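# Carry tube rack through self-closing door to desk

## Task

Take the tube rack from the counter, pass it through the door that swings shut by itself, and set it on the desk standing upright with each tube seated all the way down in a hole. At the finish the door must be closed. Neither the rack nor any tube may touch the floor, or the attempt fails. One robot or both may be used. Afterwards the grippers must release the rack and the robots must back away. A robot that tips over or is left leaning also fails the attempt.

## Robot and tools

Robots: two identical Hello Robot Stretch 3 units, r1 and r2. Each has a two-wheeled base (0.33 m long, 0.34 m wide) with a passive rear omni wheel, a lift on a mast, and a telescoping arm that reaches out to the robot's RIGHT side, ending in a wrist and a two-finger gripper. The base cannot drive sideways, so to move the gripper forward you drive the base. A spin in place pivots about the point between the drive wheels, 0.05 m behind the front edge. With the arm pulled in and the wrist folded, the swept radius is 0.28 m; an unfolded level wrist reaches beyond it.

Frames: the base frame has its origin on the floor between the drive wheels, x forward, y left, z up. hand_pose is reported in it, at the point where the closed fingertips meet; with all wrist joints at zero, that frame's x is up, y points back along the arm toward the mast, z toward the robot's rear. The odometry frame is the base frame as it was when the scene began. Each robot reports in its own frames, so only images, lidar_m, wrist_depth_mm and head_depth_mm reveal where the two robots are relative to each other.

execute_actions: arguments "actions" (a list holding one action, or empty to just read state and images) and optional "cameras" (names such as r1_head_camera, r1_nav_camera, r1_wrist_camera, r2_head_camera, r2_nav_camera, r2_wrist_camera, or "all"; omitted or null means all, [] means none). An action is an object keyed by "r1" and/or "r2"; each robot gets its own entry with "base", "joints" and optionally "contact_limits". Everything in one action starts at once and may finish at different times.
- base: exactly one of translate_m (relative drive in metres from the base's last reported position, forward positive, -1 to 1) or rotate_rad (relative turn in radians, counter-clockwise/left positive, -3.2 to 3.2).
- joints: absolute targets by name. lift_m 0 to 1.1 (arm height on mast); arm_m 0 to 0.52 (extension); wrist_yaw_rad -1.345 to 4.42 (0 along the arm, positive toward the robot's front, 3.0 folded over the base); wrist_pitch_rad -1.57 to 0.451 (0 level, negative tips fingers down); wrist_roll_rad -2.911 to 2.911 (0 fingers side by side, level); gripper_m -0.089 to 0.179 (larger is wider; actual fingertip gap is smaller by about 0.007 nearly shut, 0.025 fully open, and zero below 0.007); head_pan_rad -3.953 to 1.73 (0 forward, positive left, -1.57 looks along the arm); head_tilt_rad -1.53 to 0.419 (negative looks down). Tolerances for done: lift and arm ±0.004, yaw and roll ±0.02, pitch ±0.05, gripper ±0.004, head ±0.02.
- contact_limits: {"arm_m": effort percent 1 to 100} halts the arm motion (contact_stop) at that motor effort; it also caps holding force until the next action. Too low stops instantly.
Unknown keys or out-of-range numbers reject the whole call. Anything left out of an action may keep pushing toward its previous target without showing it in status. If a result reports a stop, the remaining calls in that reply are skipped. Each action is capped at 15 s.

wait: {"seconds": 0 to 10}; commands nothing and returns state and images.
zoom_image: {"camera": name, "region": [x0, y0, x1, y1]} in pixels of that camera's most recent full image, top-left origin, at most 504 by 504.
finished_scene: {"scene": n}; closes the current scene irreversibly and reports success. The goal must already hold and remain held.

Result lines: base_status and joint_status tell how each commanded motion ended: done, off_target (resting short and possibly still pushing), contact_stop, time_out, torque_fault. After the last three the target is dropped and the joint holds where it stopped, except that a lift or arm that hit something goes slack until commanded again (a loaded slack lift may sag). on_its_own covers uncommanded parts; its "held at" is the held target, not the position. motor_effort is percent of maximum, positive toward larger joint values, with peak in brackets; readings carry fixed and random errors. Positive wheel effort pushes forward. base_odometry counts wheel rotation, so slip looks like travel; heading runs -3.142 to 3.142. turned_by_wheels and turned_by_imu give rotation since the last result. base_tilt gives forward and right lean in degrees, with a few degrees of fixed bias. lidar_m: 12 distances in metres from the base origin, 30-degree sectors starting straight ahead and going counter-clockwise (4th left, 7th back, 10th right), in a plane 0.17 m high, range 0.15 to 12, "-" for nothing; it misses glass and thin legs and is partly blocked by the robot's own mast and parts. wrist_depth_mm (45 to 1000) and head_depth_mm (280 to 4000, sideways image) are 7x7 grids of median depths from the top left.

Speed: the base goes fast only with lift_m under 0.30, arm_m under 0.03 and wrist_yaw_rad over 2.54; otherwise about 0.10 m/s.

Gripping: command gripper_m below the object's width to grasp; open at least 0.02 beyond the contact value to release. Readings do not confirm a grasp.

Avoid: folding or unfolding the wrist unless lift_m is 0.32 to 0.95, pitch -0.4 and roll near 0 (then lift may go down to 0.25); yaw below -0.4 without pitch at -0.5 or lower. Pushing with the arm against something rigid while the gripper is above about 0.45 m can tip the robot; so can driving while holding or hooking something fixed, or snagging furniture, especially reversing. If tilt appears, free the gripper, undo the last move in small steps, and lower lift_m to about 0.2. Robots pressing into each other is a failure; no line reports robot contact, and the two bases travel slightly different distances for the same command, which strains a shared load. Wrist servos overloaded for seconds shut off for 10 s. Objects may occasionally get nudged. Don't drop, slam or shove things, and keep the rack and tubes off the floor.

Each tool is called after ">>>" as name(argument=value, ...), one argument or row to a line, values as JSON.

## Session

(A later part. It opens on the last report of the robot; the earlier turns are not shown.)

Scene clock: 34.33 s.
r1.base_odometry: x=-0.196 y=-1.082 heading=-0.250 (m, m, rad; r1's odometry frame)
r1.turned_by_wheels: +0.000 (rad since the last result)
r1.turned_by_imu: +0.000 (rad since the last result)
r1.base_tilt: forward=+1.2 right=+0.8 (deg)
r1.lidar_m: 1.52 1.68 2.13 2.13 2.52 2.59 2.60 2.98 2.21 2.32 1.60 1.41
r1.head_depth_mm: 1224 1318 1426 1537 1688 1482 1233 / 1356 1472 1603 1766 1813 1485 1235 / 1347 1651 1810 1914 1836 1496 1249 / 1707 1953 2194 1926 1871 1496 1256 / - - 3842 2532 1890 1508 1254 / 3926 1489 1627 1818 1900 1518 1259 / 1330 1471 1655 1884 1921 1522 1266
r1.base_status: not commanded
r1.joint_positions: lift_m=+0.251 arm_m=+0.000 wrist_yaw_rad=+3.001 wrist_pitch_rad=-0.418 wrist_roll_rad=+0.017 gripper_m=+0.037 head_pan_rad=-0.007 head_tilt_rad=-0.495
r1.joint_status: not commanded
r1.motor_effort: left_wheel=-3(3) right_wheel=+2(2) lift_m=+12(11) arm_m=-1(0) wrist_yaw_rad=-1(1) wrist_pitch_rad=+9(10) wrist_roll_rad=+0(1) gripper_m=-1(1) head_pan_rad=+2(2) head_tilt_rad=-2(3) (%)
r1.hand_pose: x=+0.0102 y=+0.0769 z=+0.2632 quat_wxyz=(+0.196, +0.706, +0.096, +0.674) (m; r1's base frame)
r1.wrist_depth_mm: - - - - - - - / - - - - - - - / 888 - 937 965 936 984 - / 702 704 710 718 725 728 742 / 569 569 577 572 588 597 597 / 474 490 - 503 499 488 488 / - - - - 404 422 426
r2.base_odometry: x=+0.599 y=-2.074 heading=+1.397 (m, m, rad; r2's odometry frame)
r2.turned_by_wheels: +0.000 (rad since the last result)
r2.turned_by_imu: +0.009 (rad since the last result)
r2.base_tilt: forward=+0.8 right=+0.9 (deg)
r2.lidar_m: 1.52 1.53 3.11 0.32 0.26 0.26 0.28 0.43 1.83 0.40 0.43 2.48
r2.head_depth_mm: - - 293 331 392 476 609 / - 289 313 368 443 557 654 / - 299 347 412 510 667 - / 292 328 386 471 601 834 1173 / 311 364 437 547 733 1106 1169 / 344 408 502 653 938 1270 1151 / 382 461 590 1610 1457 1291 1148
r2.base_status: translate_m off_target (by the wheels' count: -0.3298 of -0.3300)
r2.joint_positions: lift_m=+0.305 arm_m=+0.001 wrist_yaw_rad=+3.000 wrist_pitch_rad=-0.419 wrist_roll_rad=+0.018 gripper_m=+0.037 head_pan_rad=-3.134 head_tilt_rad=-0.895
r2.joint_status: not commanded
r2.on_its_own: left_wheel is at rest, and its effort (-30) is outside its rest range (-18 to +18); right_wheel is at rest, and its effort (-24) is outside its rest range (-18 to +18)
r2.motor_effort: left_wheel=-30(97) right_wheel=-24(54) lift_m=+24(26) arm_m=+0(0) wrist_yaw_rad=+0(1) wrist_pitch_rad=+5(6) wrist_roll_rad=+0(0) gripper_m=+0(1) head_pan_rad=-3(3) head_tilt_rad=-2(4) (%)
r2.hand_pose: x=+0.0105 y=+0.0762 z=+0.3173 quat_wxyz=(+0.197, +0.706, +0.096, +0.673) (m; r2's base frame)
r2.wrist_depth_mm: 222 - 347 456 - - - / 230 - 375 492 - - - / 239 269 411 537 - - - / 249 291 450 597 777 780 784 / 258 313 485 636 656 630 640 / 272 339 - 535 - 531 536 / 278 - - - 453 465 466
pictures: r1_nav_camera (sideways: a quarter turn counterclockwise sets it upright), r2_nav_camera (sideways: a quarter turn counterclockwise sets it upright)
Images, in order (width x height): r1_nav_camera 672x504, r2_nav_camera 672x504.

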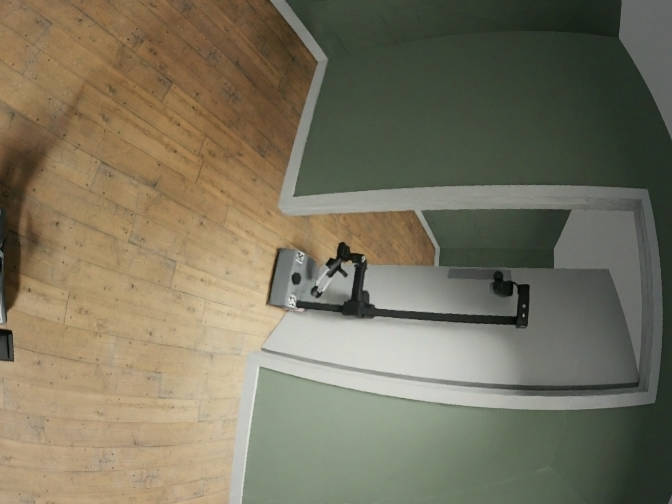

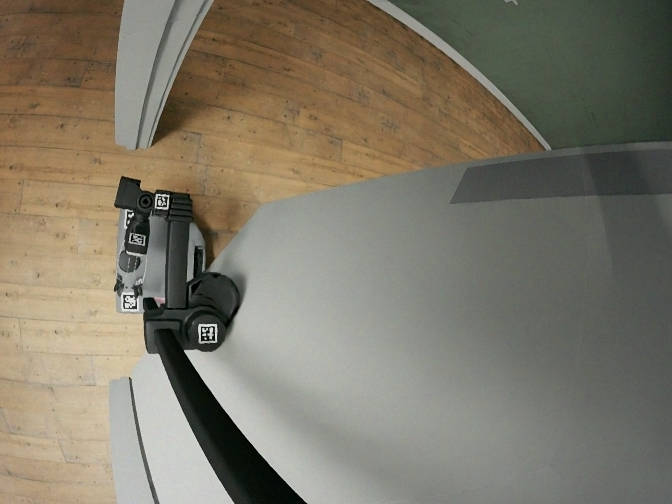

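>>> execute_actions(
  actions=[
    {"r2":{"base":{"translate_m":-0.4}}},
  ],
  cameras=["r1_nav_camera","r2_nav_camera"],
)

>>> execute_actions(
  actions=[
    {"r2":{"base":{"rotate_rad":-0.45}}},
  ],
  cameras=["r1_nav_camera","r2_nav_camera"],
)

Scene clock: 39.87 s.
r1.base_odometry: x=-0.196 y=-1.082 heading=-0.250 (m, m, rad; r1's odometry frame)
r1.turned_by_wheels: +0.000 (rad since the last result)
r1.turned_by_imu: +0.000 (rad since the last result)
r1.base_tilt: forward=+1.3 right=+0.7 (deg)
r1.lidar_m: 1.61 1.68 2.12 2.13 2.52 2.60 2.60 2.97 2.21 2.31 1.60 1.40
r1.head_depth_mm: 1280 1347 1429 1541 1692 1499 1240 / 1604 1746 1847 1949 1856 1501 1240 / - - 3274 2212 1885 1488 1245 / - - 3796 2393 1873 1507 1245 / - - 3786 2539 1887 1517 1256 / 3966 1495 1620 1811 1900 1516 1264 / 1317 1473 1651 1882 1911 1522 1260
r1.base_status: not commanded
r1.joint_positions: lift_m=+0.251 arm_m=+0.000 wrist_yaw_rad=+3.001 wrist_pitch_rad=-0.418 wrist_roll_rad=+0.017 gripper_m=+0.037 head_pan_rad=-0.007 head_tilt_rad=-0.495
r1.joint_status: not commanded
r1.motor_effort: left_wheel=-3(3) right_wheel=+2(2) lift_m=+12(12) arm_m=-1(1) wrist_yaw_rad=+0(1) wrist_pitch_rad=+9(10) wrist_roll_rad=+0(1) gripper_m=+1(1) head_pan_rad=+2(3) head_tilt_rad=-3(3) (%)
r1.hand_pose: x=+0.0102 y=+0.0769 z=+0.2632 quat_wxyz=(+0.196, +0.706, +0.096, +0.674) (m; r1's base frame)
r1.wrist_depth_mm: - - - - - - - / - - - - - - - / 892 - 927 930 921 972 - / 699 723 699 694 705 729 763 / 570 566 554 582 579 579 598 / 479 501 - 503 497 497 497 / - - - - 410 423 427
r2.base_odometry: x=+0.530 y=-2.468 heading=+1.397 (m, m, rad; r2's odometry frame)
r2.turned_by_wheels: +0.000 (rad since the last result)
r2.turned_by_imu: -0.002 (rad since the last result)
r2.base_tilt: forward=+0.9 right=+1.1 (deg)
r2.lidar_m: 1.92 0.63 0.28 0.22 0.22 0.24 0.35 2.52 1.83 1.53 0.56 0.58
r2.head_depth_mm: 307 330 359 394 438 488 550 / 3044 2268 434 487 551 636 669 / 3083 2422 1977 1670 1401 913 - / 3050 2395 1976 1667 1466 1283 1188 / 3044 2411 1959 1674 1451 1286 1174 / 3083 2372 1989 1671 1460 1282 1150 / 3051 2423 1973 1685 1452 1283 1145
r2.base_status: done
r2.joint_positions: lift_m=+0.305 arm_m=+0.001 wrist_yaw_rad=+3.000 wrist_pitch_rad=-0.419 wrist_roll_rad=+0.018 gripper_m=+0.037 head_pan_rad=-3.134 head_tilt_rad=-0.895
r2.joint_status: not commanded
r2.motor_effort: left_wheel=-4(46) right_wheel=-11(35) lift_m=+23(23) arm_m=+0(0) wrist_yaw_rad=+1(0) wrist_pitch_rad=+6(6) wrist_roll_rad=+0(0) gripper_m=-1(0) head_pan_rad=-3(3) head_tilt_rad=-2(3) (%)
r2.hand_pose: x=+0.0105 y=+0.0762 z=+0.3173 quat_wxyz=(+0.197, +0.706, +0.096, +0.673) (m; r2's base frame)
r2.wrist_depth_mm: 190 - 238 269 315 380 500 / 201 - 257 293 348 432 - / 213 230 281 320 387 495 955 / 228 247 309 353 433 577 778 / 243 271 334 399 514 612 638 / 263 300 - 457 - 537 533 / 281 - - - 452 462 463
pictures: r1_nav_camera (sideways: a quarter turn counterclockwise sets it upright), r2_nav_camera (sideways: a quarter turn counterclockwise sets it upright)
Images, in order (width x height): r1_nav_camera 672x504, r2_nav_camera 672x504.

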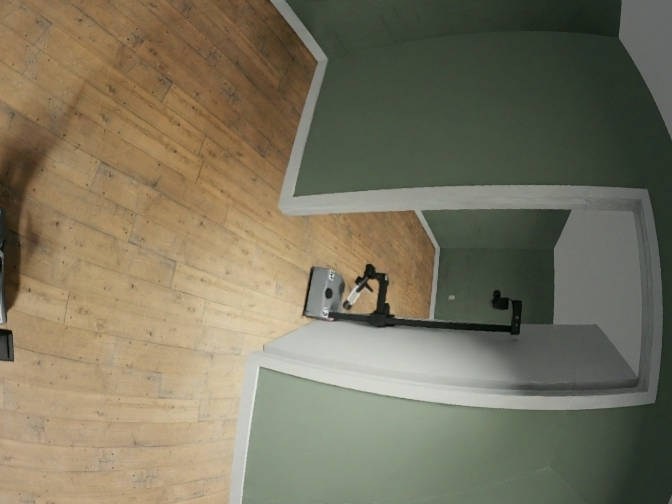

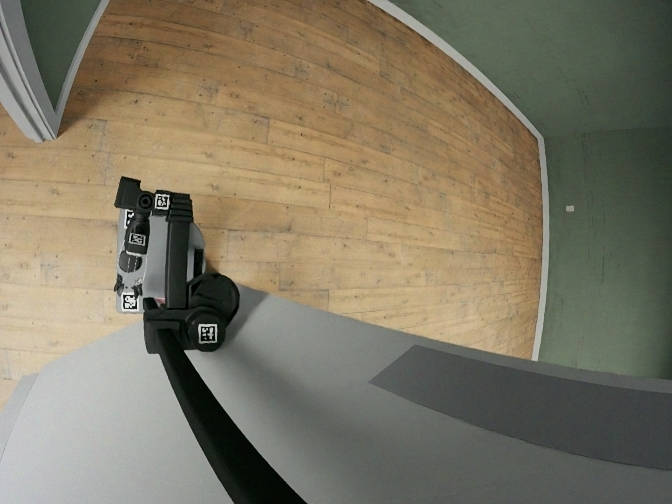

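Scene clock: 41.57 s.
r1.base_odometry: x=-0.196 y=-1.082 heading=-0.250 (m, m, rad; r1's odometry frame)
r1.turned_by_wheels: +0.000 (rad since the last result)
r1.turned_by_imu: +0.000 (rad since the last result)
r1.base_tilt: forward=+1.3 right=+0.7 (deg)
r1.lidar_m: 1.61 1.69 2.13 2.13 2.52 2.60 2.60 2.98 2.21 2.32 1.60 1.41
r1.head_depth_mm: 1296 1341 1436 1541 1679 1486 1238 / 1617 1726 1896 2014 1844 1492 1241 / - - 3330 2190 1861 1492 1251 / - - 3808 2407 1867 1515 1250 / - - 3826 2509 1873 1501 1254 / 3986 1492 1626 1810 1884 1525 1264 / 1323 1462 1658 1900 1917 1529 1265
r1.base_status: not commanded
r1.joint_positions: lift_m=+0.251 arm_m=+0.000 wrist_yaw_rad=+3.001 wrist_pitch_rad=-0.418 wrist_roll_rad=+0.017 gripper_m=+0.037 head_pan_rad=-0.007 head_tilt_rad=-0.495
r1.joint_status: not commanded
r1.motor_effort: left_wheel=-3(3) right_wheel=+2(2) lift_m=+12(12) arm_m=+0(0) wrist_yaw_rad=-1(1) wrist_pitch_rad=+10(10) wrist_roll_rad=+0(1) gripper_m=+2(1) head_pan_rad=+2(2) head_tilt_rad=-3(2) (%)
r1.hand_pose: x=+0.0102 y=+0.0769 z=+0.2632 quat_wxyz=(+0.196, +0.706, +0.096, +0.674) (m; r1's base frame)
r1.wrist_depth_mm: - - - - - - - / - - - - - - - / 871 - 942 959 978 988 - / 698 703 700 714 735 718 734 / 557 567 568 598 579 602 596 / 475 491 - 507 495 493 501 / - - - - 402 422 423
r2.base_odometry: x=+0.530 y=-2.468 heading=+0.948 (m, m, rad; r2's odometry frame)
r2.turned_by_wheels: -0.449 (rad since the last result)
r2.turned_by_imu: -0.440 (rad since the last result)
r2.base_tilt: forward=+0.8 right=+1.0 (deg)
r2.lidar_m: 0.63 1.91 0.52 0.29 0.25 0.25 0.29 4.22 2.33 1.78 1.15 0.56
r2.head_depth_mm: - - 298 336 392 471 585 / - 291 327 380 452 559 647 / 289 316 367 436 534 694 - / 307 352 415 509 649 896 1180 / 342 401 488 1570 1402 1269 1173 / 2920 2404 1982 1662 1446 1287 1147 / 3074 2400 1974 1672 1450 1277 1151
r2.base_status: done
r2.joint_positions: lift_m=+0.305 arm_m=+0.001 wrist_yaw_rad=+3.000 wrist_pitch_rad=-0.419 wrist_roll_rad=+0.018 gripper_m=+0.037 head_pan_rad=-3.134 head_tilt_rad=-0.895
r2.joint_status: not commanded
r2.on_its_own: right_wheel is at rest, and its effort (-20) is outside its rest range (-18 to +18)
r2.motor_effort: left_wheel=+7(24) right_wheel=-20(26) lift_m=+23(23) arm_m=+0(0) wrist_yaw_rad=+0(0) wrist_pitch_rad=+6(6) wrist_roll_rad=+0(0) gripper_m=-1(0) head_pan_rad=-3(3) head_tilt_rad=-3(2) (%)
r2.hand_pose: x=+0.0105 y=+0.0762 z=+0.3173 quat_wxyz=(+0.197, +0.706, +0.096, +0.673) (m; r2's base frame)
r2.wrist_depth_mm: 212 - 315 407 628 - - / 221 - 342 443 - - - / 230 258 371 486 896 - - / 240 277 407 531 770 791 775 / 253 298 439 597 653 634 645 / 266 324 - 537 - 536 541 / 276 - - - 452 465 462
pictures: r1_nav_camera (sideways: a quarter turn counterclockwise sets it upright), r2_nav_camera (sideways: a quarter turn counterclockwise sets it upright)
Images, in order (width x height): r1_nav_camera 672x504, r2_nav_camera 672x504.

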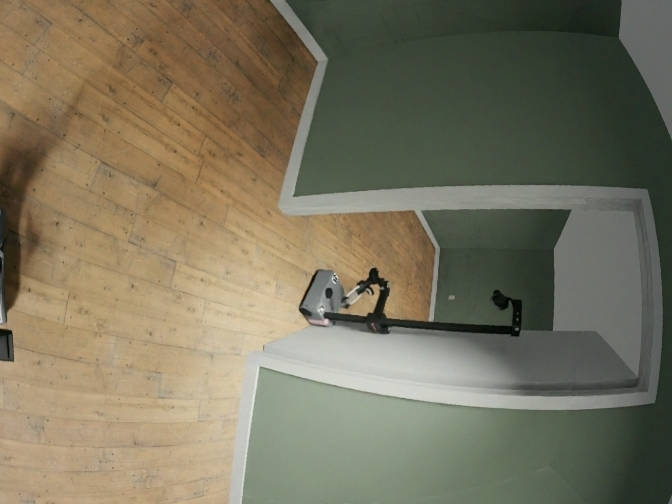

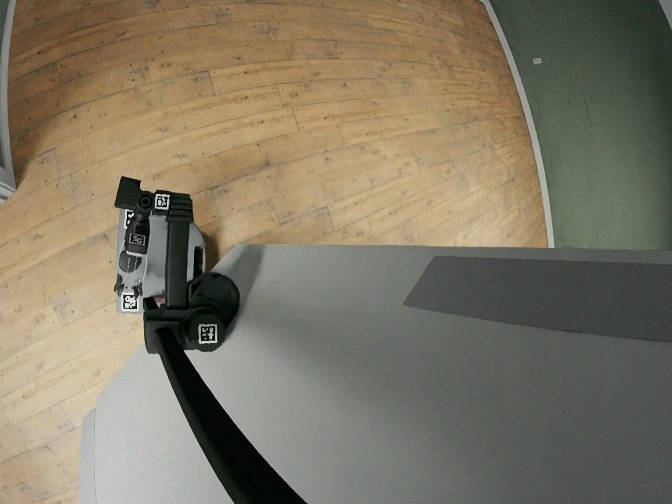

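>>> execute_actions(
  actions=[
    {"r2":{"base":{"translate_m":-0.3}},"r1":{"base":{"translate_m":0.55}}},
  ],
  cameras=["r1_nav_camera","r1_head_camera","r2_nav_camera"],
)

Scene clock: 46.10 s.
r1.base_odometry: x=+0.337 y=-1.218 heading=-0.250 (m, m, rad; r1's odometry frame)
r1.turned_by_wheels: +0.000 (rad since the last result)
r1.turned_by_imu: +0.001 (rad since the last result)
r1.base_tilt: forward=+1.3 right=+0.8 (deg)
r1.lidar_m: 1.13 1.08 1.94 1.97 2.33 3.10 3.11 3.14 2.51 1.66 1.01 0.92
r1.head_depth_mm: - - 1717 1719 1696 1428 1243 / - - 3661 2056 1855 1492 1246 / - - 3763 2398 1862 1495 1250 / - - 3780 2472 1878 1500 1250 / - - 3832 2514 1882 1509 1252 / 3619 3794 3641 2193 1391 1485 1262 / 949 960 1047 1155 1356 1509 1268
r1.base_status: done
r1.joint_positions: lift_m=+0.251 arm_m=+0.000 wrist_yaw_rad=+3.001 wrist_pitch_rad=-0.418 wrist_roll_rad=+0.017 gripper_m=+0.037 head_pan_rad=-0.007 head_tilt_rad=-0.495
r1.joint_status: not commanded
r1.motor_effort: left_wheel=-3(10) right_wheel=+2(8) lift_m=+11(12) arm_m=-1(0) wrist_yaw_rad=-1(1) wrist_pitch_rad=+9(10) wrist_roll_rad=-1(1) gripper_m=+0(1) head_pan_rad=+3(3) head_tilt_rad=-3(3) (%)
r1.hand_pose: x=+0.0102 y=+0.0769 z=+0.2632 quat_wxyz=(+0.196, +0.706, +0.096, +0.674) (m; r1's base frame)
r1.wrist_depth_mm: - - - - - - - / - - - - - - - / 912 - 945 937 965 992 - / 684 695 708 740 725 717 745 / 568 562 581 582 583 588 589 / 481 498 - 504 504 502 493 / - - - - 413 428 429
r2.base_odometry: x=+0.355 y=-2.712 heading=+0.948 (m, m, rad; r2's odometry frame)
r2.turned_by_wheels: +0.000 (rad since the last result)
r2.turned_by_imu: -0.002 (rad since the last result)
r2.base_tilt: forward=+0.9 right=+1.1 (deg)
r2.lidar_m: 0.84 1.62 0.33 0.24 0.23 0.24 4.05 3.94 2.49 1.92 1.88 0.84
r2.head_depth_mm: 3051 2398 1973 398 418 479 553 / 3089 2411 1968 1675 1456 621 655 / 3021 2399 1978 1680 1453 1293 - / 3086 2435 1976 1682 1461 1292 1191 / 3093 2367 1982 1668 1456 1284 1172 / 3113 2389 1959 1681 1449 1292 1155 / 3048 2400 1971 1668 1454 1281 1156
r2.base_status: done
r2.joint_positions: lift_m=+0.305 arm_m=+0.001 wrist_yaw_rad=+3.000 wrist_pitch_rad=-0.419 wrist_roll_rad=+0.018 gripper_m=+0.037 head_pan_rad=-3.134 head_tilt_rad=-0.895
r2.joint_status: not commanded
r2.motor_effort: left_wheel=-1(24) right_wheel=-9(21) lift_m=+24(24) arm_m=+0(0) wrist_yaw_rad=+0(1) wrist_pitch_rad=+6(6) wrist_roll_rad=+0(0) gripper_m=+0(1) head_pan_rad=-2(3) head_tilt_rad=-3(2) (%)
r2.hand_pose: x=+0.0105 y=+0.0762 z=+0.3173 quat_wxyz=(+0.197, +0.706, +0.096, +0.673) (m; r2's base frame)
r2.wrist_depth_mm: 194 - 255 295 363 471 - / 205 - 275 324 404 538 - / 216 234 299 356 452 634 - / 230 253 329 388 513 725 787 / 245 277 357 444 598 635 639 / 260 303 - 506 - 539 543 / 278 - - - 454 468 465
pictures: r1_head_camera (sideways: a quarter turn clockwise sets it upright), r1_nav_camera (sideways: a quarter turn counterclockwise sets it upright), r2_nav_camera (sideways: a quarter turn counterclockwise sets it upright)
Images, in order (width x height): r1_head_camera 896x504, r1_nav_camera 672x504, r2_nav_camera 672x504.

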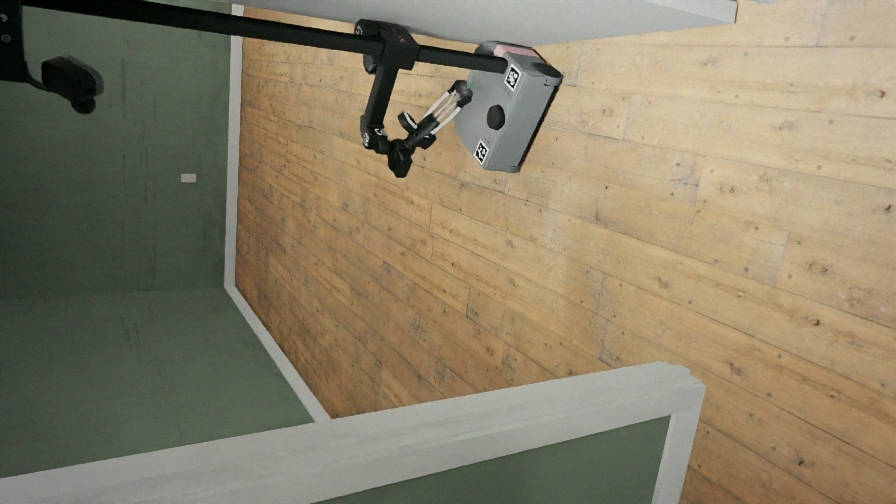

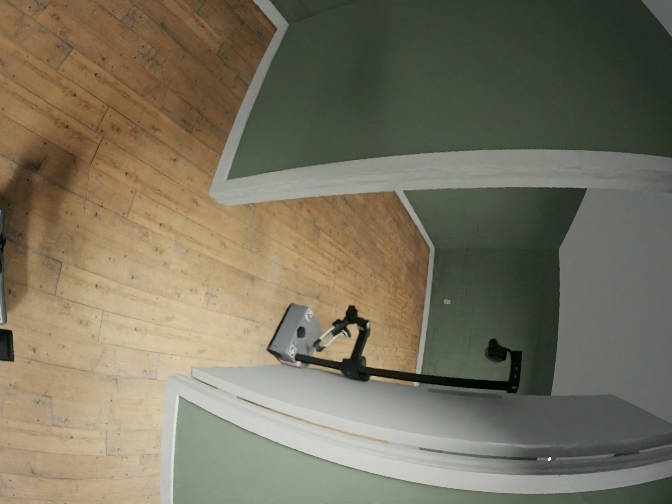

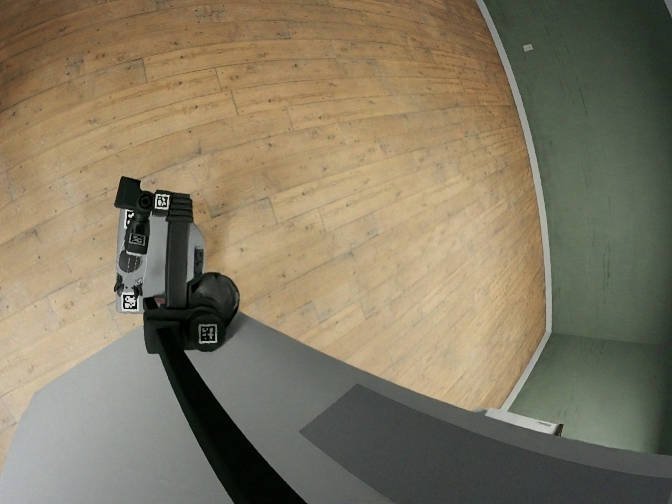

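>>> execute_actions(
  actions=[
    {"r1":{"base":{"translate_m":1.0},"joints":{"head_tilt_rad":-0.8}},"r2":{"joints":{"head_pan_rad":-0.6,"head_tilt_rad":-0.7}}},
  ],
  cameras=["r1_nav_camera","r2_nav_camera"],
)

>>> execute_actions(
  actions=[
    {"r1":{"base":{"rotate_rad":0.25}}},
  ],
  cameras=["r1_nav_camera","r1_head_camera","r2_nav_camera"],
)

Scene clock: 52.57 s.
r1.base_odometry: x=+1.306 y=-1.466 heading=-0.250 (m, m, rad; r1's odometry frame)
r1.turned_by_wheels: +0.000 (rad since the last result)
r1.turned_by_imu: +0.002 (rad since the last result)
r1.base_tilt: forward=+1.3 right=+0.7 (deg)
r1.lidar_m: 3.08 1.87 0.31 0.31 1.98 3.63 4.05 3.22 0.54 0.50 0.57 0.70
r1.head_depth_mm: 3734 2661 2077 1065 1221 1234 1111 / 3717 2694 2119 1722 1403 1264 1115 / 3783 2730 2111 1720 1463 1256 1114 / 3776 2712 2119 1728 1468 1262 1122 / 3614 2704 2128 1743 1467 1272 1122 / 3120 2735 2149 1748 1476 1283 1124 / 2622 2647 2130 1746 1470 1284 1125
r1.base_status: done
r1.joint_positions: lift_m=+0.251 arm_m=+0.000 wrist_yaw_rad=+3.001 wrist_pitch_rad=-0.418 wrist_roll_rad=+0.017 gripper_m=+0.037 head_pan_rad=-0.007 head_tilt_rad=-0.791
r1.joint_status: all done
r1.motor_effort: left_wheel=-3(11) right_wheel=+2(6) lift_m=+12(12) arm_m=+0(1) wrist_yaw_rad=+0(1) wrist_pitch_rad=+9(10) wrist_roll_rad=+0(1) gripper_m=+1(0) head_pan_rad=+3(2) head_tilt_rad=-5(29) (%)
r1.hand_pose: x=+0.0102 y=+0.0769 z=+0.2632 quat_wxyz=(+0.196, +0.706, +0.096, +0.674) (m; r1's base frame)
r1.wrist_depth_mm: - - - 339 316 - - / - - - 370 341 - - / 916 - 927 400 373 960 - / 688 694 707 431 411 744 743 / 554 563 575 477 546 589 605 / 483 494 - 517 495 498 498 / - - - - 408 423 428
r2.base_odometry: x=+0.355 y=-2.712 heading=+0.948 (m, m, rad; r2's odometry frame)
r2.turned_by_wheels: +0.000 (rad since the last result)
r2.turned_by_imu: +0.000 (rad since the last result)
r2.base_tilt: forward=+0.9 right=+1.0 (deg)
r2.lidar_m: 0.71 4.77 0.33 0.24 0.23 0.24 4.03 3.93 2.49 1.92 1.88 0.84
r2.head_depth_mm: 1669 1839 2036 2044 1675 1420 1228 / 1495 1784 2096 2050 1702 1424 1229 / 1246 1423 1656 1898 1677 1429 1230 / 1064 1187 1352 1555 1636 1419 1227 / 925 1022 1141 1286 1475 1414 1236 / 822 895 981 1084 1224 1360 1223 / 729 788 868 993 1291 1410 1220
r2.base_status: not commanded
r2.joint_positions: lift_m=+0.305 arm_m=+0.001 wrist_yaw_rad=+3.000 wrist_pitch_rad=-0.419 wrist_roll_rad=+0.018 gripper_m=+0.037 head_pan_rad=-0.607 head_tilt_rad=-0.705
r2.joint_status: all done
r2.motor_effort: left_wheel=-1(1) right_wheel=-9(9) lift_m=+24(23) arm_m=+0(0) wrist_yaw_rad=+1(1) wrist_pitch_rad=+6(6) wrist_roll_rad=+0(0) gripper_m=+1(1) head_pan_rad=+2(35) head_tilt_rad=+2(15) (%)
r2.hand_pose: x=+0.0105 y=+0.0762 z=+0.3173 quat_wxyz=(+0.197, +0.706, +0.096, +0.673) (m; r2's base frame)
r2.wrist_depth_mm: 194 - 255 296 362 473 - / 205 - 275 322 403 539 - / 216 235 301 351 453 634 - / 228 253 330 389 512 720 788 / 244 278 354 447 590 631 640 / 262 305 - 510 - 541 534 / 277 - - - 452 463 467
pictures: r1_nav_camera (sideways: a quarter turn counterclockwise sets it upright), r2_nav_camera (sideways: a quarter turn counterclockwise sets it upright)
Images, in order (width x height): r1_nav_camera 672x504, r2_nav_camera 672x504.

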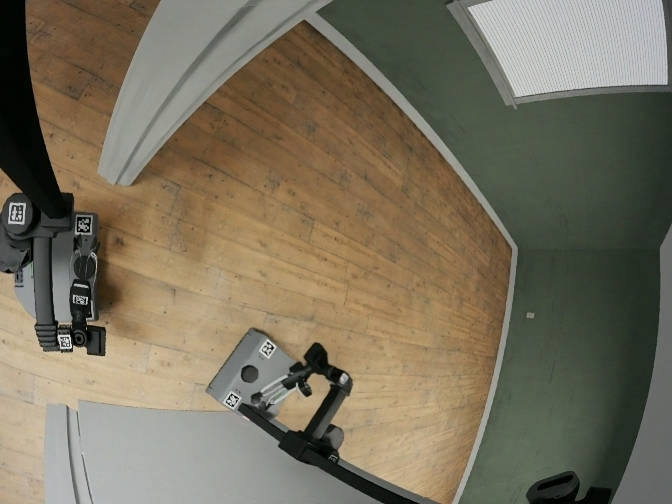

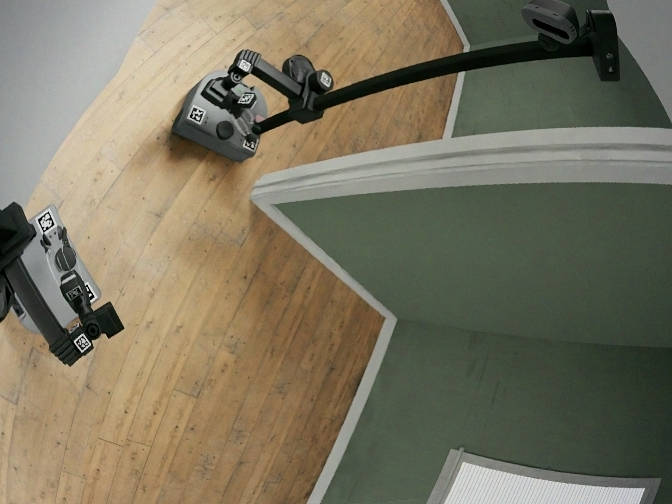

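Scene clock: 53.70 s.
r1.base_odometry: x=+1.306 y=-1.466 heading=+0.000 (m, m, rad; r1's odometry frame)
r1.turned_by_wheels: +0.250 (rad since the last result)
r1.turned_by_imu: +0.251 (rad since the last result)
r1.base_tilt: forward=+1.3 right=+0.7 (deg)
r1.lidar_m: 2.29 1.71 0.31 1.74 2.44 4.04 4.22 2.71 0.50 0.51 0.68 4.64
r1.head_depth_mm: 3696 2686 2083 1712 1443 1256 1110 / 3846 2708 2102 1703 1453 1259 1112 / 3392 2724 2107 1717 1456 1260 1117 / 2965 2705 2122 1736 1463 1267 1117 / 2482 2635 2118 1726 1471 1268 1118 / 2151 2372 2135 1744 1481 1274 1123 / 1915 2113 2130 1753 1479 1274 708
r1.base_status: done
r1.joint_positions: lift_m=+0.251 arm_m=+0.000 wrist_yaw_rad=+3.001 wrist_pitch_rad=-0.418 wrist_roll_rad=+0.017 gripper_m=+0.037 head_pan_rad=-0.007 head_tilt_rad=-0.791
r1.joint_status: not commanded
r1.motor_effort: left_wheel=-3(13) right_wheel=+2(8) lift_m=+11(12) arm_m=+0(1) wrist_yaw_rad=+0(0) wrist_pitch_rad=+10(10) wrist_roll_rad=+0(1) gripper_m=+0(1) head_pan_rad=+2(3) head_tilt_rad=-4(5) (%)
r1.hand_pose: x=+0.0102 y=+0.0769 z=+0.2632 quat_wxyz=(+0.196, +0.706, +0.096, +0.674) (m; r1's base frame)
r1.wrist_depth_mm: - - - - 322 289 - / - - - - 344 311 - / 919 - 936 928 364 338 - / 706 708 708 725 395 372 750 / 572 568 571 588 428 553 590 / 480 496 - 499 448 477 504 / - - - - 409 424 425
r2.base_odometry: x=+0.355 y=-2.712 heading=+0.948 (m, m, rad; r2's odometry frame)
r2.turned_by_wheels: +0.000 (rad since the last result)
r2.turned_by_imu: +0.000 (rad since the last result)
r2.base_tilt: forward=+0.9 right=+1.0 (deg)
r2.lidar_m: 0.71 4.76 0.33 0.24 0.23 0.24 4.04 3.95 2.50 1.92 1.88 0.84
r2.head_depth_mm: 1662 1832 2028 2061 1671 1422 1231 / 1506 1775 2072 2066 1691 1424 1232 / 1250 1416 1668 1885 1686 1421 1240 / 1065 1187 1348 1550 1636 1419 1230 / 927 1021 1141 1283 1470 1417 1221 / 821 892 985 1080 1218 1354 1229 / 729 789 869 996 1294 1413 1222
r2.base_status: not commanded
r2.joint_positions: lift_m=+0.305 arm_m=+0.001 wrist_yaw_rad=+3.000 wrist_pitch_rad=-0.419 wrist_roll_rad=+0.018 gripper_m=+0.037 head_pan_rad=-0.607 head_tilt_rad=-0.705
r2.joint_status: not commanded
r2.motor_effort: left_wheel=-1(2) right_wheel=-9(9) lift_m=+23(23) arm_m=+0(0) wrist_yaw_rad=+0(0) wrist_pitch_rad=+6(6) wrist_roll_rad=+0(0) gripper_m=+0(0) head_pan_rad=+2(3) head_tilt_rad=+2(2) (%)
r2.hand_pose: x=+0.0105 y=+0.0762 z=+0.3173 quat_wxyz=(+0.197, +0.706, +0.096, +0.673) (m; r2's base frame)
r2.wrist_depth_mm: 194 - 253 297 366 474 - / 205 - 276 322 408 538 - / 216 235 301 356 451 632 - / 229 253 330 388 513 721 770 / 244 276 356 448 590 645 637 / 263 304 - 505 - 536 537 / 278 - - - 454 466 465
pictures: r1_head_camera (sideways: a quarter turn clockwise sets it upright), r1_nav_camera (sideways: a quarter turn counterclockwise sets it upright), r2_nav_camera (sideways: a quarter turn counterclockwise sets it upright)
Images, in order (width x height): r1_head_camera 896x504, r1_nav_camera 672x504, r2_nav_camera 672x504.

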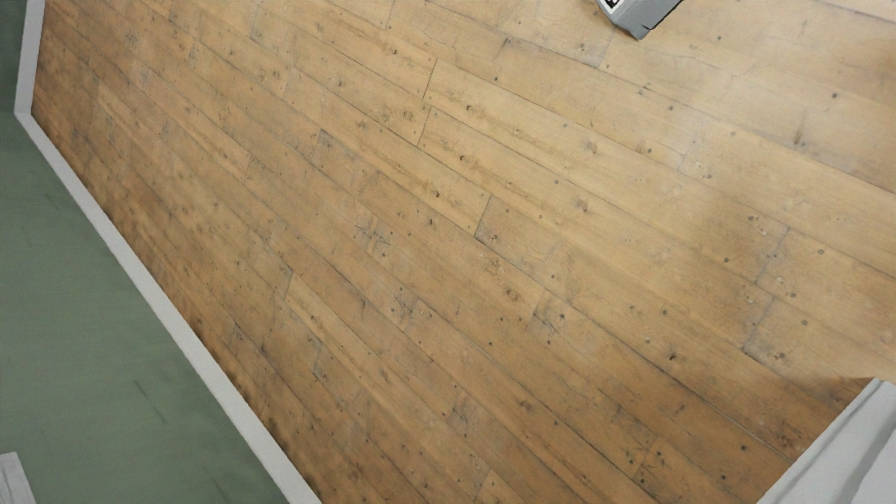

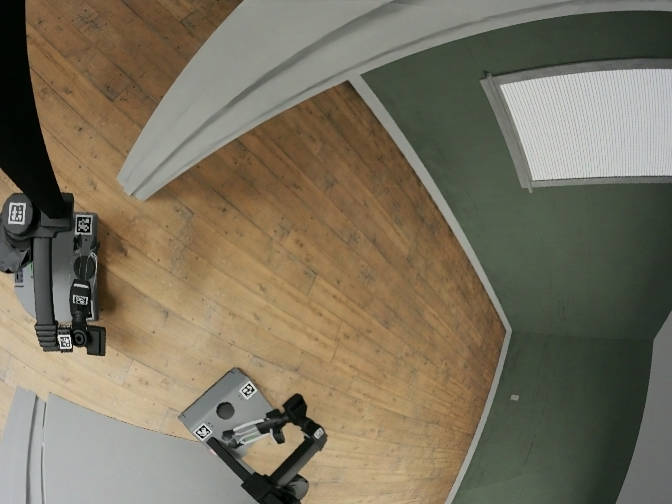

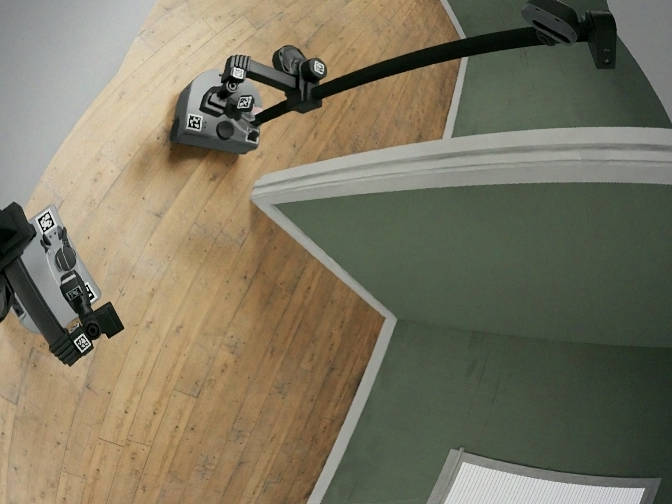

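>>> execute_actions(
  actions=[
    {"r1":{"base":{"translate_m":0.85},"joints":{"head_pan_rad":-1.0,"head_tilt_rad":-0.6}},"r2":{"joints":{"head_pan_rad":-1.8}}},
  ],
  cameras=["r1_nav_camera","r2_nav_camera"],
)

>>> execute_actions(
  actions=[
    {"r1":{"base":{"rotate_rad":-0.6}}},
  ],
  cameras=["r1_nav_camera"],
)

>>> execute_actions(
  actions=[
    {"r1":{"base":{"translate_m":0.8},"joints":{"head_pan_rad":-1.5,"head_tilt_rad":-0.3}},"r2":{"joints":{"head_pan_rad":-2.8}}},
  ],
  cameras=["r1_nav_camera","r1_head_camera"],
)

Scene clock: 59.53 s.
r1.base_odometry: x=+2.156 y=-1.466 heading=+0.000 (m, m, rad; r1's odometry frame)
r1.turned_by_wheels: +0.000 (rad since the last result)
r1.turned_by_imu: +0.002 (rad since the last result)
r1.base_tilt: forward=+1.2 right=+0.8 (deg)
r1.lidar_m: 1.67 1.25 1.21 0.91 0.68 0.65 4.86 0.93 0.63 3.03 4.05 3.92
r1.head_depth_mm: - - 2823 2075 1661 1375 1173 / - - 2876 2106 1669 1381 1178 / - - 2837 2110 1684 1382 1185 / 3812 - 2913 2141 1694 1385 1184 / 3573 3898 2906 2137 1696 1388 1190 / 3448 3720 2957 2132 1715 1399 1192 / 3320 3584 2962 2154 1709 1398 1198
r1.base_status: done
r1.joint_positions: lift_m=+0.251 arm_m=+0.000 wrist_yaw_rad=+3.001 wrist_pitch_rad=-0.418 wrist_roll_rad=+0.017 gripper_m=+0.037 head_pan_rad=-0.993 head_tilt_rad=-0.606
r1.joint_status: all done
r1.motor_effort: left_wheel=-3(8) right_wheel=+2(8) lift_m=+12(12) arm_m=+0(0) wrist_yaw_rad=+0(0) wrist_pitch_rad=+10(9) wrist_roll_rad=+0(1) gripper_m=+0(1) head_pan_rad=-3(28) head_tilt_rad=+3(23) (%)
r1.hand_pose: x=+0.0102 y=+0.0769 z=+0.2632 quat_wxyz=(+0.196, +0.706, +0.096, +0.674) (m; r1's base frame)
r1.wrist_depth_mm: 554 - 979 - - - 914 / 590 - - - - - - / 605 - 922 934 950 946 - / 599 688 722 734 718 718 749 / 567 564 571 576 589 583 582 / 476 501 - 509 504 490 486 / - - - - 411 429 434
r2.base_odometry: x=+0.355 y=-2.712 heading=+0.948 (m, m, rad; r2's odometry frame)
r2.turned_by_wheels: +0.000 (rad since the last result)
r2.turned_by_imu: +0.000 (rad since the last result)
r2.base_tilt: forward=+0.8 right=+1.0 (deg)
r2.lidar_m: 0.84 4.76 0.32 0.24 0.23 0.24 4.03 3.93 2.50 1.92 0.63 0.84
r2.head_depth_mm: 2552 2914 2660 2060 1687 1423 1234 / 2378 2717 2660 2061 1685 1414 1232 / 2203 2496 2671 2052 1696 1427 1230 / 2050 2312 2536 2035 1664 1426 1229 / 1938 2146 2343 2057 1674 1419 1230 / 1812 1999 2240 2063 1663 1408 1155 / 1721 1882 2101 2045 1673 1402 1014
r2.base_status: not commanded
r2.joint_positions: lift_m=+0.305 arm_m=+0.001 wrist_yaw_rad=+3.000 wrist_pitch_rad=-0.419 wrist_roll_rad=+0.018 gripper_m=+0.037 head_pan_rad=-1.793 head_tilt_rad=-0.705
r2.joint_status: all done
r2.motor_effort: left_wheel=-2(1) right_wheel=-9(8) lift_m=+23(23) arm_m=+0(0) wrist_yaw_rad=+0(1) wrist_pitch_rad=+6(6) wrist_roll_rad=+0(0) gripper_m=+0(0) head_pan_rad=-3(36) head_tilt_rad=+3(3) (%)
r2.hand_pose: x=+0.0105 y=+0.0762 z=+0.3173 quat_wxyz=(+0.197, +0.706, +0.096, +0.673) (m; r2's base frame)
r2.wrist_depth_mm: 194 - 256 296 362 468 - / 204 - 274 322 404 538 - / 217 235 299 351 451 630 - / 229 254 329 388 516 718 778 / 244 276 357 448 594 635 636 / 262 304 - 506 - 537 537 / 279 - - - 451 464 464
pictures: r1_nav_camera (sideways: a quarter turn counterclockwise sets it upright), r2_nav_camera (sideways: a quarter turn counterclockwise sets it upright)
Images, in order (width x height): r1_nav_camera 672x504, r2_nav_camera 672x504.

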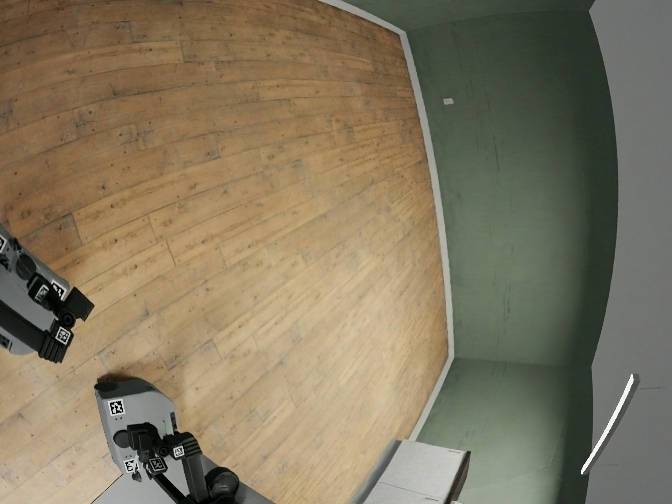

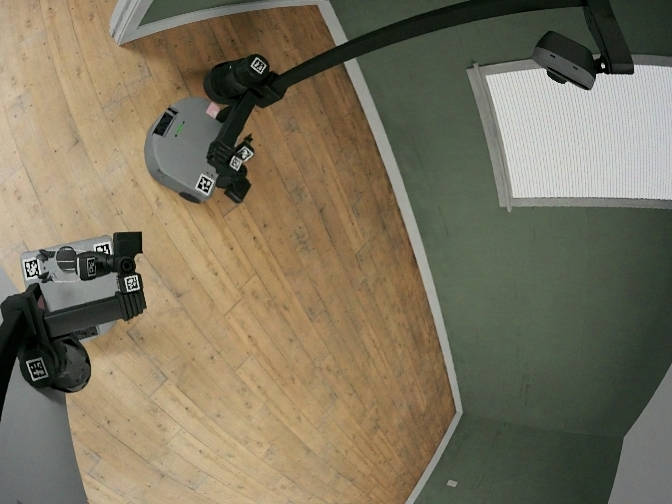

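Scene clock: 61.03 s.
r1.base_odometry: x=+2.156 y=-1.466 heading=-0.600 (m, m, rad; r1's odometry frame)
r1.turned_by_wheels: -0.600 (rad since the last result)
r1.turned_by_imu: -0.602 (rad since the last result)
r1.base_tilt: forward=+1.3 right=+0.7 (deg)
r1.lidar_m: 3.94 1.80 1.27 1.22 0.98 0.69 0.65 4.88 0.96 0.63 2.98 4.13
r1.head_depth_mm: 2597 829 896 998 988 952 1104 / 2844 2837 2879 2110 1527 880 1081 / 2916 3034 2860 2125 1671 1348 1158 / 3042 3199 2923 2145 1673 1392 1185 / 3652 - 2911 2131 1688 1395 1187 / 3973 - 2925 2180 1706 1404 1190 / - - 2955 2160 1708 1393 1194
r1.base_status: done
r1.joint_positions: lift_m=+0.251 arm_m=+0.000 wrist_yaw_rad=+3.001 wrist_pitch_rad=-0.418 wrist_roll_rad=+0.017 gripper_m=+0.037 head_pan_rad=-0.993 head_tilt_rad=-0.606
r1.joint_status: not commanded
r1.motor_effort: left_wheel=+2(12) right_wheel=-2(7) lift_m=+11(11) arm_m=+0(0) wrist_yaw_rad=+0(1) wrist_pitch_rad=+10(10) wrist_roll_rad=-1(1) gripper_m=+0(1) head_pan_rad=-2(2) head_tilt_rad=+3(3) (%)
r1.hand_pose: x=+0.0102 y=+0.0769 z=+0.2632 quat_wxyz=(+0.196, +0.706, +0.096, +0.674) (m; r1's base frame)
r1.wrist_depth_mm: - - - - - - - / - - - - - - - / 883 - 954 948 946 988 - / 707 684 709 712 717 743 752 / 560 576 571 575 592 589 593 / 471 496 - 492 491 500 494 / - - - - 410 425 431
r2.base_odometry: x=+0.355 y=-2.712 heading=+0.948 (m, m, rad; r2's odometry frame)
r2.turned_by_wheels: +0.000 (rad since the last result)
r2.turned_by_imu: +0.000 (rad since the last result)
r2.base_tilt: forward=+0.7 right=+1.0 (deg)
r2.lidar_m: 0.84 4.75 0.33 0.24 0.23 0.24 4.01 3.94 2.50 1.92 0.63 0.84
r2.head_depth_mm: 2560 2982 2656 2055 1696 1425 1236 / 2391 2745 2628 2047 1686 1421 1223 / 2211 2501 2630 2078 1685 1424 1234 / 2075 2289 2478 2047 1684 1416 1231 / 1927 2137 2350 2038 1668 1415 1228 / 1814 2006 2221 2042 1671 1420 1225 / 1717 1886 2072 2036 1688 1405 1030
r2.base_status: not commanded
r2.joint_positions: lift_m=+0.305 arm_m=+0.001 wrist_yaw_rad=+3.000 wrist_pitch_rad=-0.419 wrist_roll_rad=+0.018 gripper_m=+0.037 head_pan_rad=-1.793 head_tilt_rad=-0.705
r2.joint_status: not commanded
r2.motor_effort: left_wheel=-1(2) right_wheel=-9(8) lift_m=+24(23) arm_m=+0(0) wrist_yaw_rad=+1(0) wrist_pitch_rad=+6(6) wrist_roll_rad=+0(0) gripper_m=-1(0) head_pan_rad=-3(4) head_tilt_rad=+2(2) (%)
r2.hand_pose: x=+0.0105 y=+0.0762 z=+0.3173 quat_wxyz=(+0.197, +0.706, +0.096, +0.673) (m; r2's base frame)
r2.wrist_depth_mm: 194 - 255 297 365 468 - / 204 - 275 321 404 542 - / 216 235 300 350 451 638 - / 230 253 331 389 513 718 779 / 244 277 356 447 595 640 644 / 261 303 - 507 - 535 539 / 277 - - - 454 464 465
pictures: r1_nav_camera (sideways: a quarter turn counterclockwise sets it upright)
Images, in order (width x height): r1_nav_camera 672x504.

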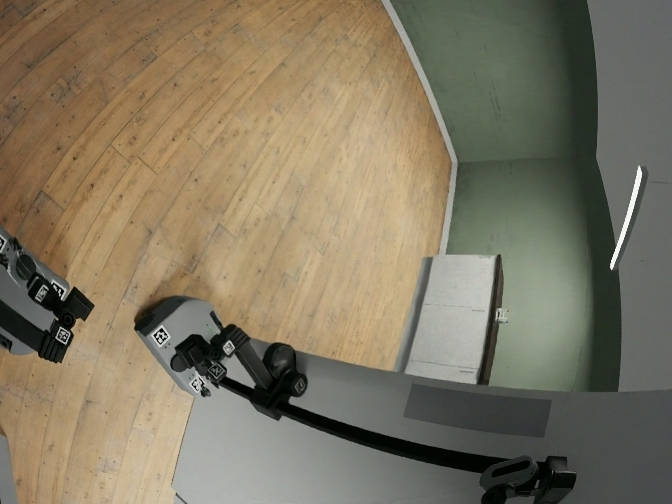

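Scene clock: 65.47 s.
r1.base_odometry: x=+2.816 y=-1.918 heading=-0.600 (m, m, rad; r1's odometry frame)
r1.turned_by_wheels: +0.000 (rad since the last result)
r1.turned_by_imu: +0.002 (rad since the last result)
r1.base_tilt: forward=+1.2 right=+0.7 (deg)
r1.lidar_m: 3.14 1.84 1.31 1.25 1.28 1.52 1.44 0.99 1.04 2.87 2.97 3.29
r1.head_depth_mm: 3035 3226 3461 3591 2362 1768 1400 / 2998 3236 2855 2975 2365 1781 1414 / 2992 3228 2863 2995 2403 1780 1415 / 3059 3215 2918 3058 2418 1789 1427 / 3074 3242 2959 3059 2441 1790 1427 / 3050 3236 2969 3116 2459 1817 1431 / 3032 3255 3358 3574 2490 1828 1439
r1.base_status: done
r1.joint_positions: lift_m=+0.251 arm_m=+0.000 wrist_yaw_rad=+3.001 wrist_pitch_rad=-0.418 wrist_roll_rad=+0.017 gripper_m=+0.037 head_pan_rad=-1.493 head_tilt_rad=-0.310
r1.joint_status: all done
r1.motor_effort: left_wheel=+1(14) right_wheel=-1(5) lift_m=+12(11) arm_m=+0(1) wrist_yaw_rad=-1(1) wrist_pitch_rad=+10(10) wrist_roll_rad=-1(0) gripper_m=+0(0) head_pan_rad=-2(24) head_tilt_rad=+5(29) (%)
r1.hand_pose: x=+0.0102 y=+0.0769 z=+0.2632 quat_wxyz=(+0.196, +0.706, +0.096, +0.674) (m; r1's base frame)
r1.wrist_depth_mm: - - - - - - - / - - - - - - - / 906 - 929 943 977 - - / 691 697 686 730 704 749 738 / 572 563 579 575 601 585 606 / 468 496 - 506 508 498 494 / - - - - 408 430 426
r2.base_odometry: x=+0.355 y=-2.712 heading=+0.948 (m, m, rad; r2's odometry frame)
r2.turned_by_wheels: +0.000 (rad since the last result)
r2.turned_by_imu: +0.000 (rad since the last result)
r2.base_tilt: forward=+0.8 right=+1.0 (deg)
r2.lidar_m: 0.84 4.76 0.33 0.24 0.23 0.24 4.05 3.94 0.99 1.92 1.88 0.84
r2.head_depth_mm: 3632 3755 2628 2073 1685 1424 1236 / 3624 3673 2667 2059 1699 1418 1234 / 3571 3698 2655 2052 1669 1421 1225 / 3574 3666 2618 2047 1686 1418 1228 / 3534 3645 2618 2042 1670 1422 1226 / 3590 3649 2613 2047 1670 1416 1229 / 3507 3697 2613 2032 1655 1421 1227
r2.base_status: not commanded
r2.joint_positions: lift_m=+0.305 arm_m=+0.001 wrist_yaw_rad=+3.000 wrist_pitch_rad=-0.419 wrist_roll_rad=+0.018 gripper_m=+0.037 head_pan_rad=-2.793 head_tilt_rad=-0.705
r2.joint_status: all done
r2.motor_effort: left_wheel=-2(1) right_wheel=-9(9) lift_m=+23(23) arm_m=+0(0) wrist_yaw_rad=+0(1) wrist_pitch_rad=+6(6) wrist_roll_rad=+0(0) gripper_m=+0(0) head_pan_rad=-4(36) head_tilt_rad=+2(2) (%)
r2.hand_pose: x=+0.0105 y=+0.0762 z=+0.3173 quat_wxyz=(+0.197, +0.706, +0.096, +0.673) (m; r2's base frame)
r2.wrist_depth_mm: 194 - 254 296 366 474 - / 204 - 276 322 404 541 - / 216 235 299 354 454 628 - / 229 253 332 391 513 714 776 / 244 276 356 445 593 631 635 / 262 305 - 508 - 532 535 / 277 - - - 451 462 464
pictures: r1_head_camera (sideways: a quarter turn clockwise sets it upright), r1_nav_camera (sideways: a quarter turn counterclockwise sets it upright)
Images, in order (width x height): r1_head_camera 896x504, r1_nav_camera 672x504.

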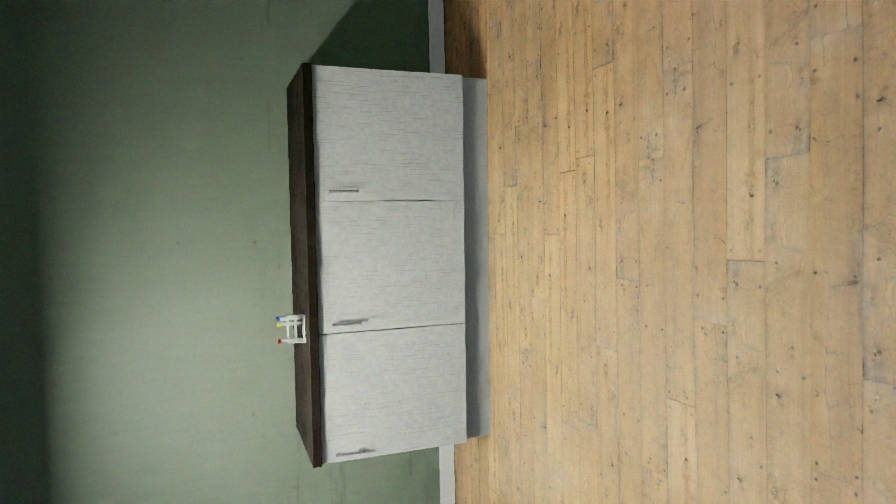

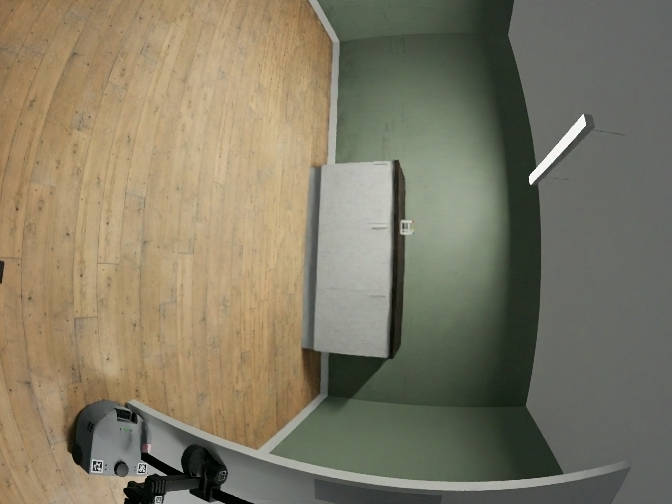

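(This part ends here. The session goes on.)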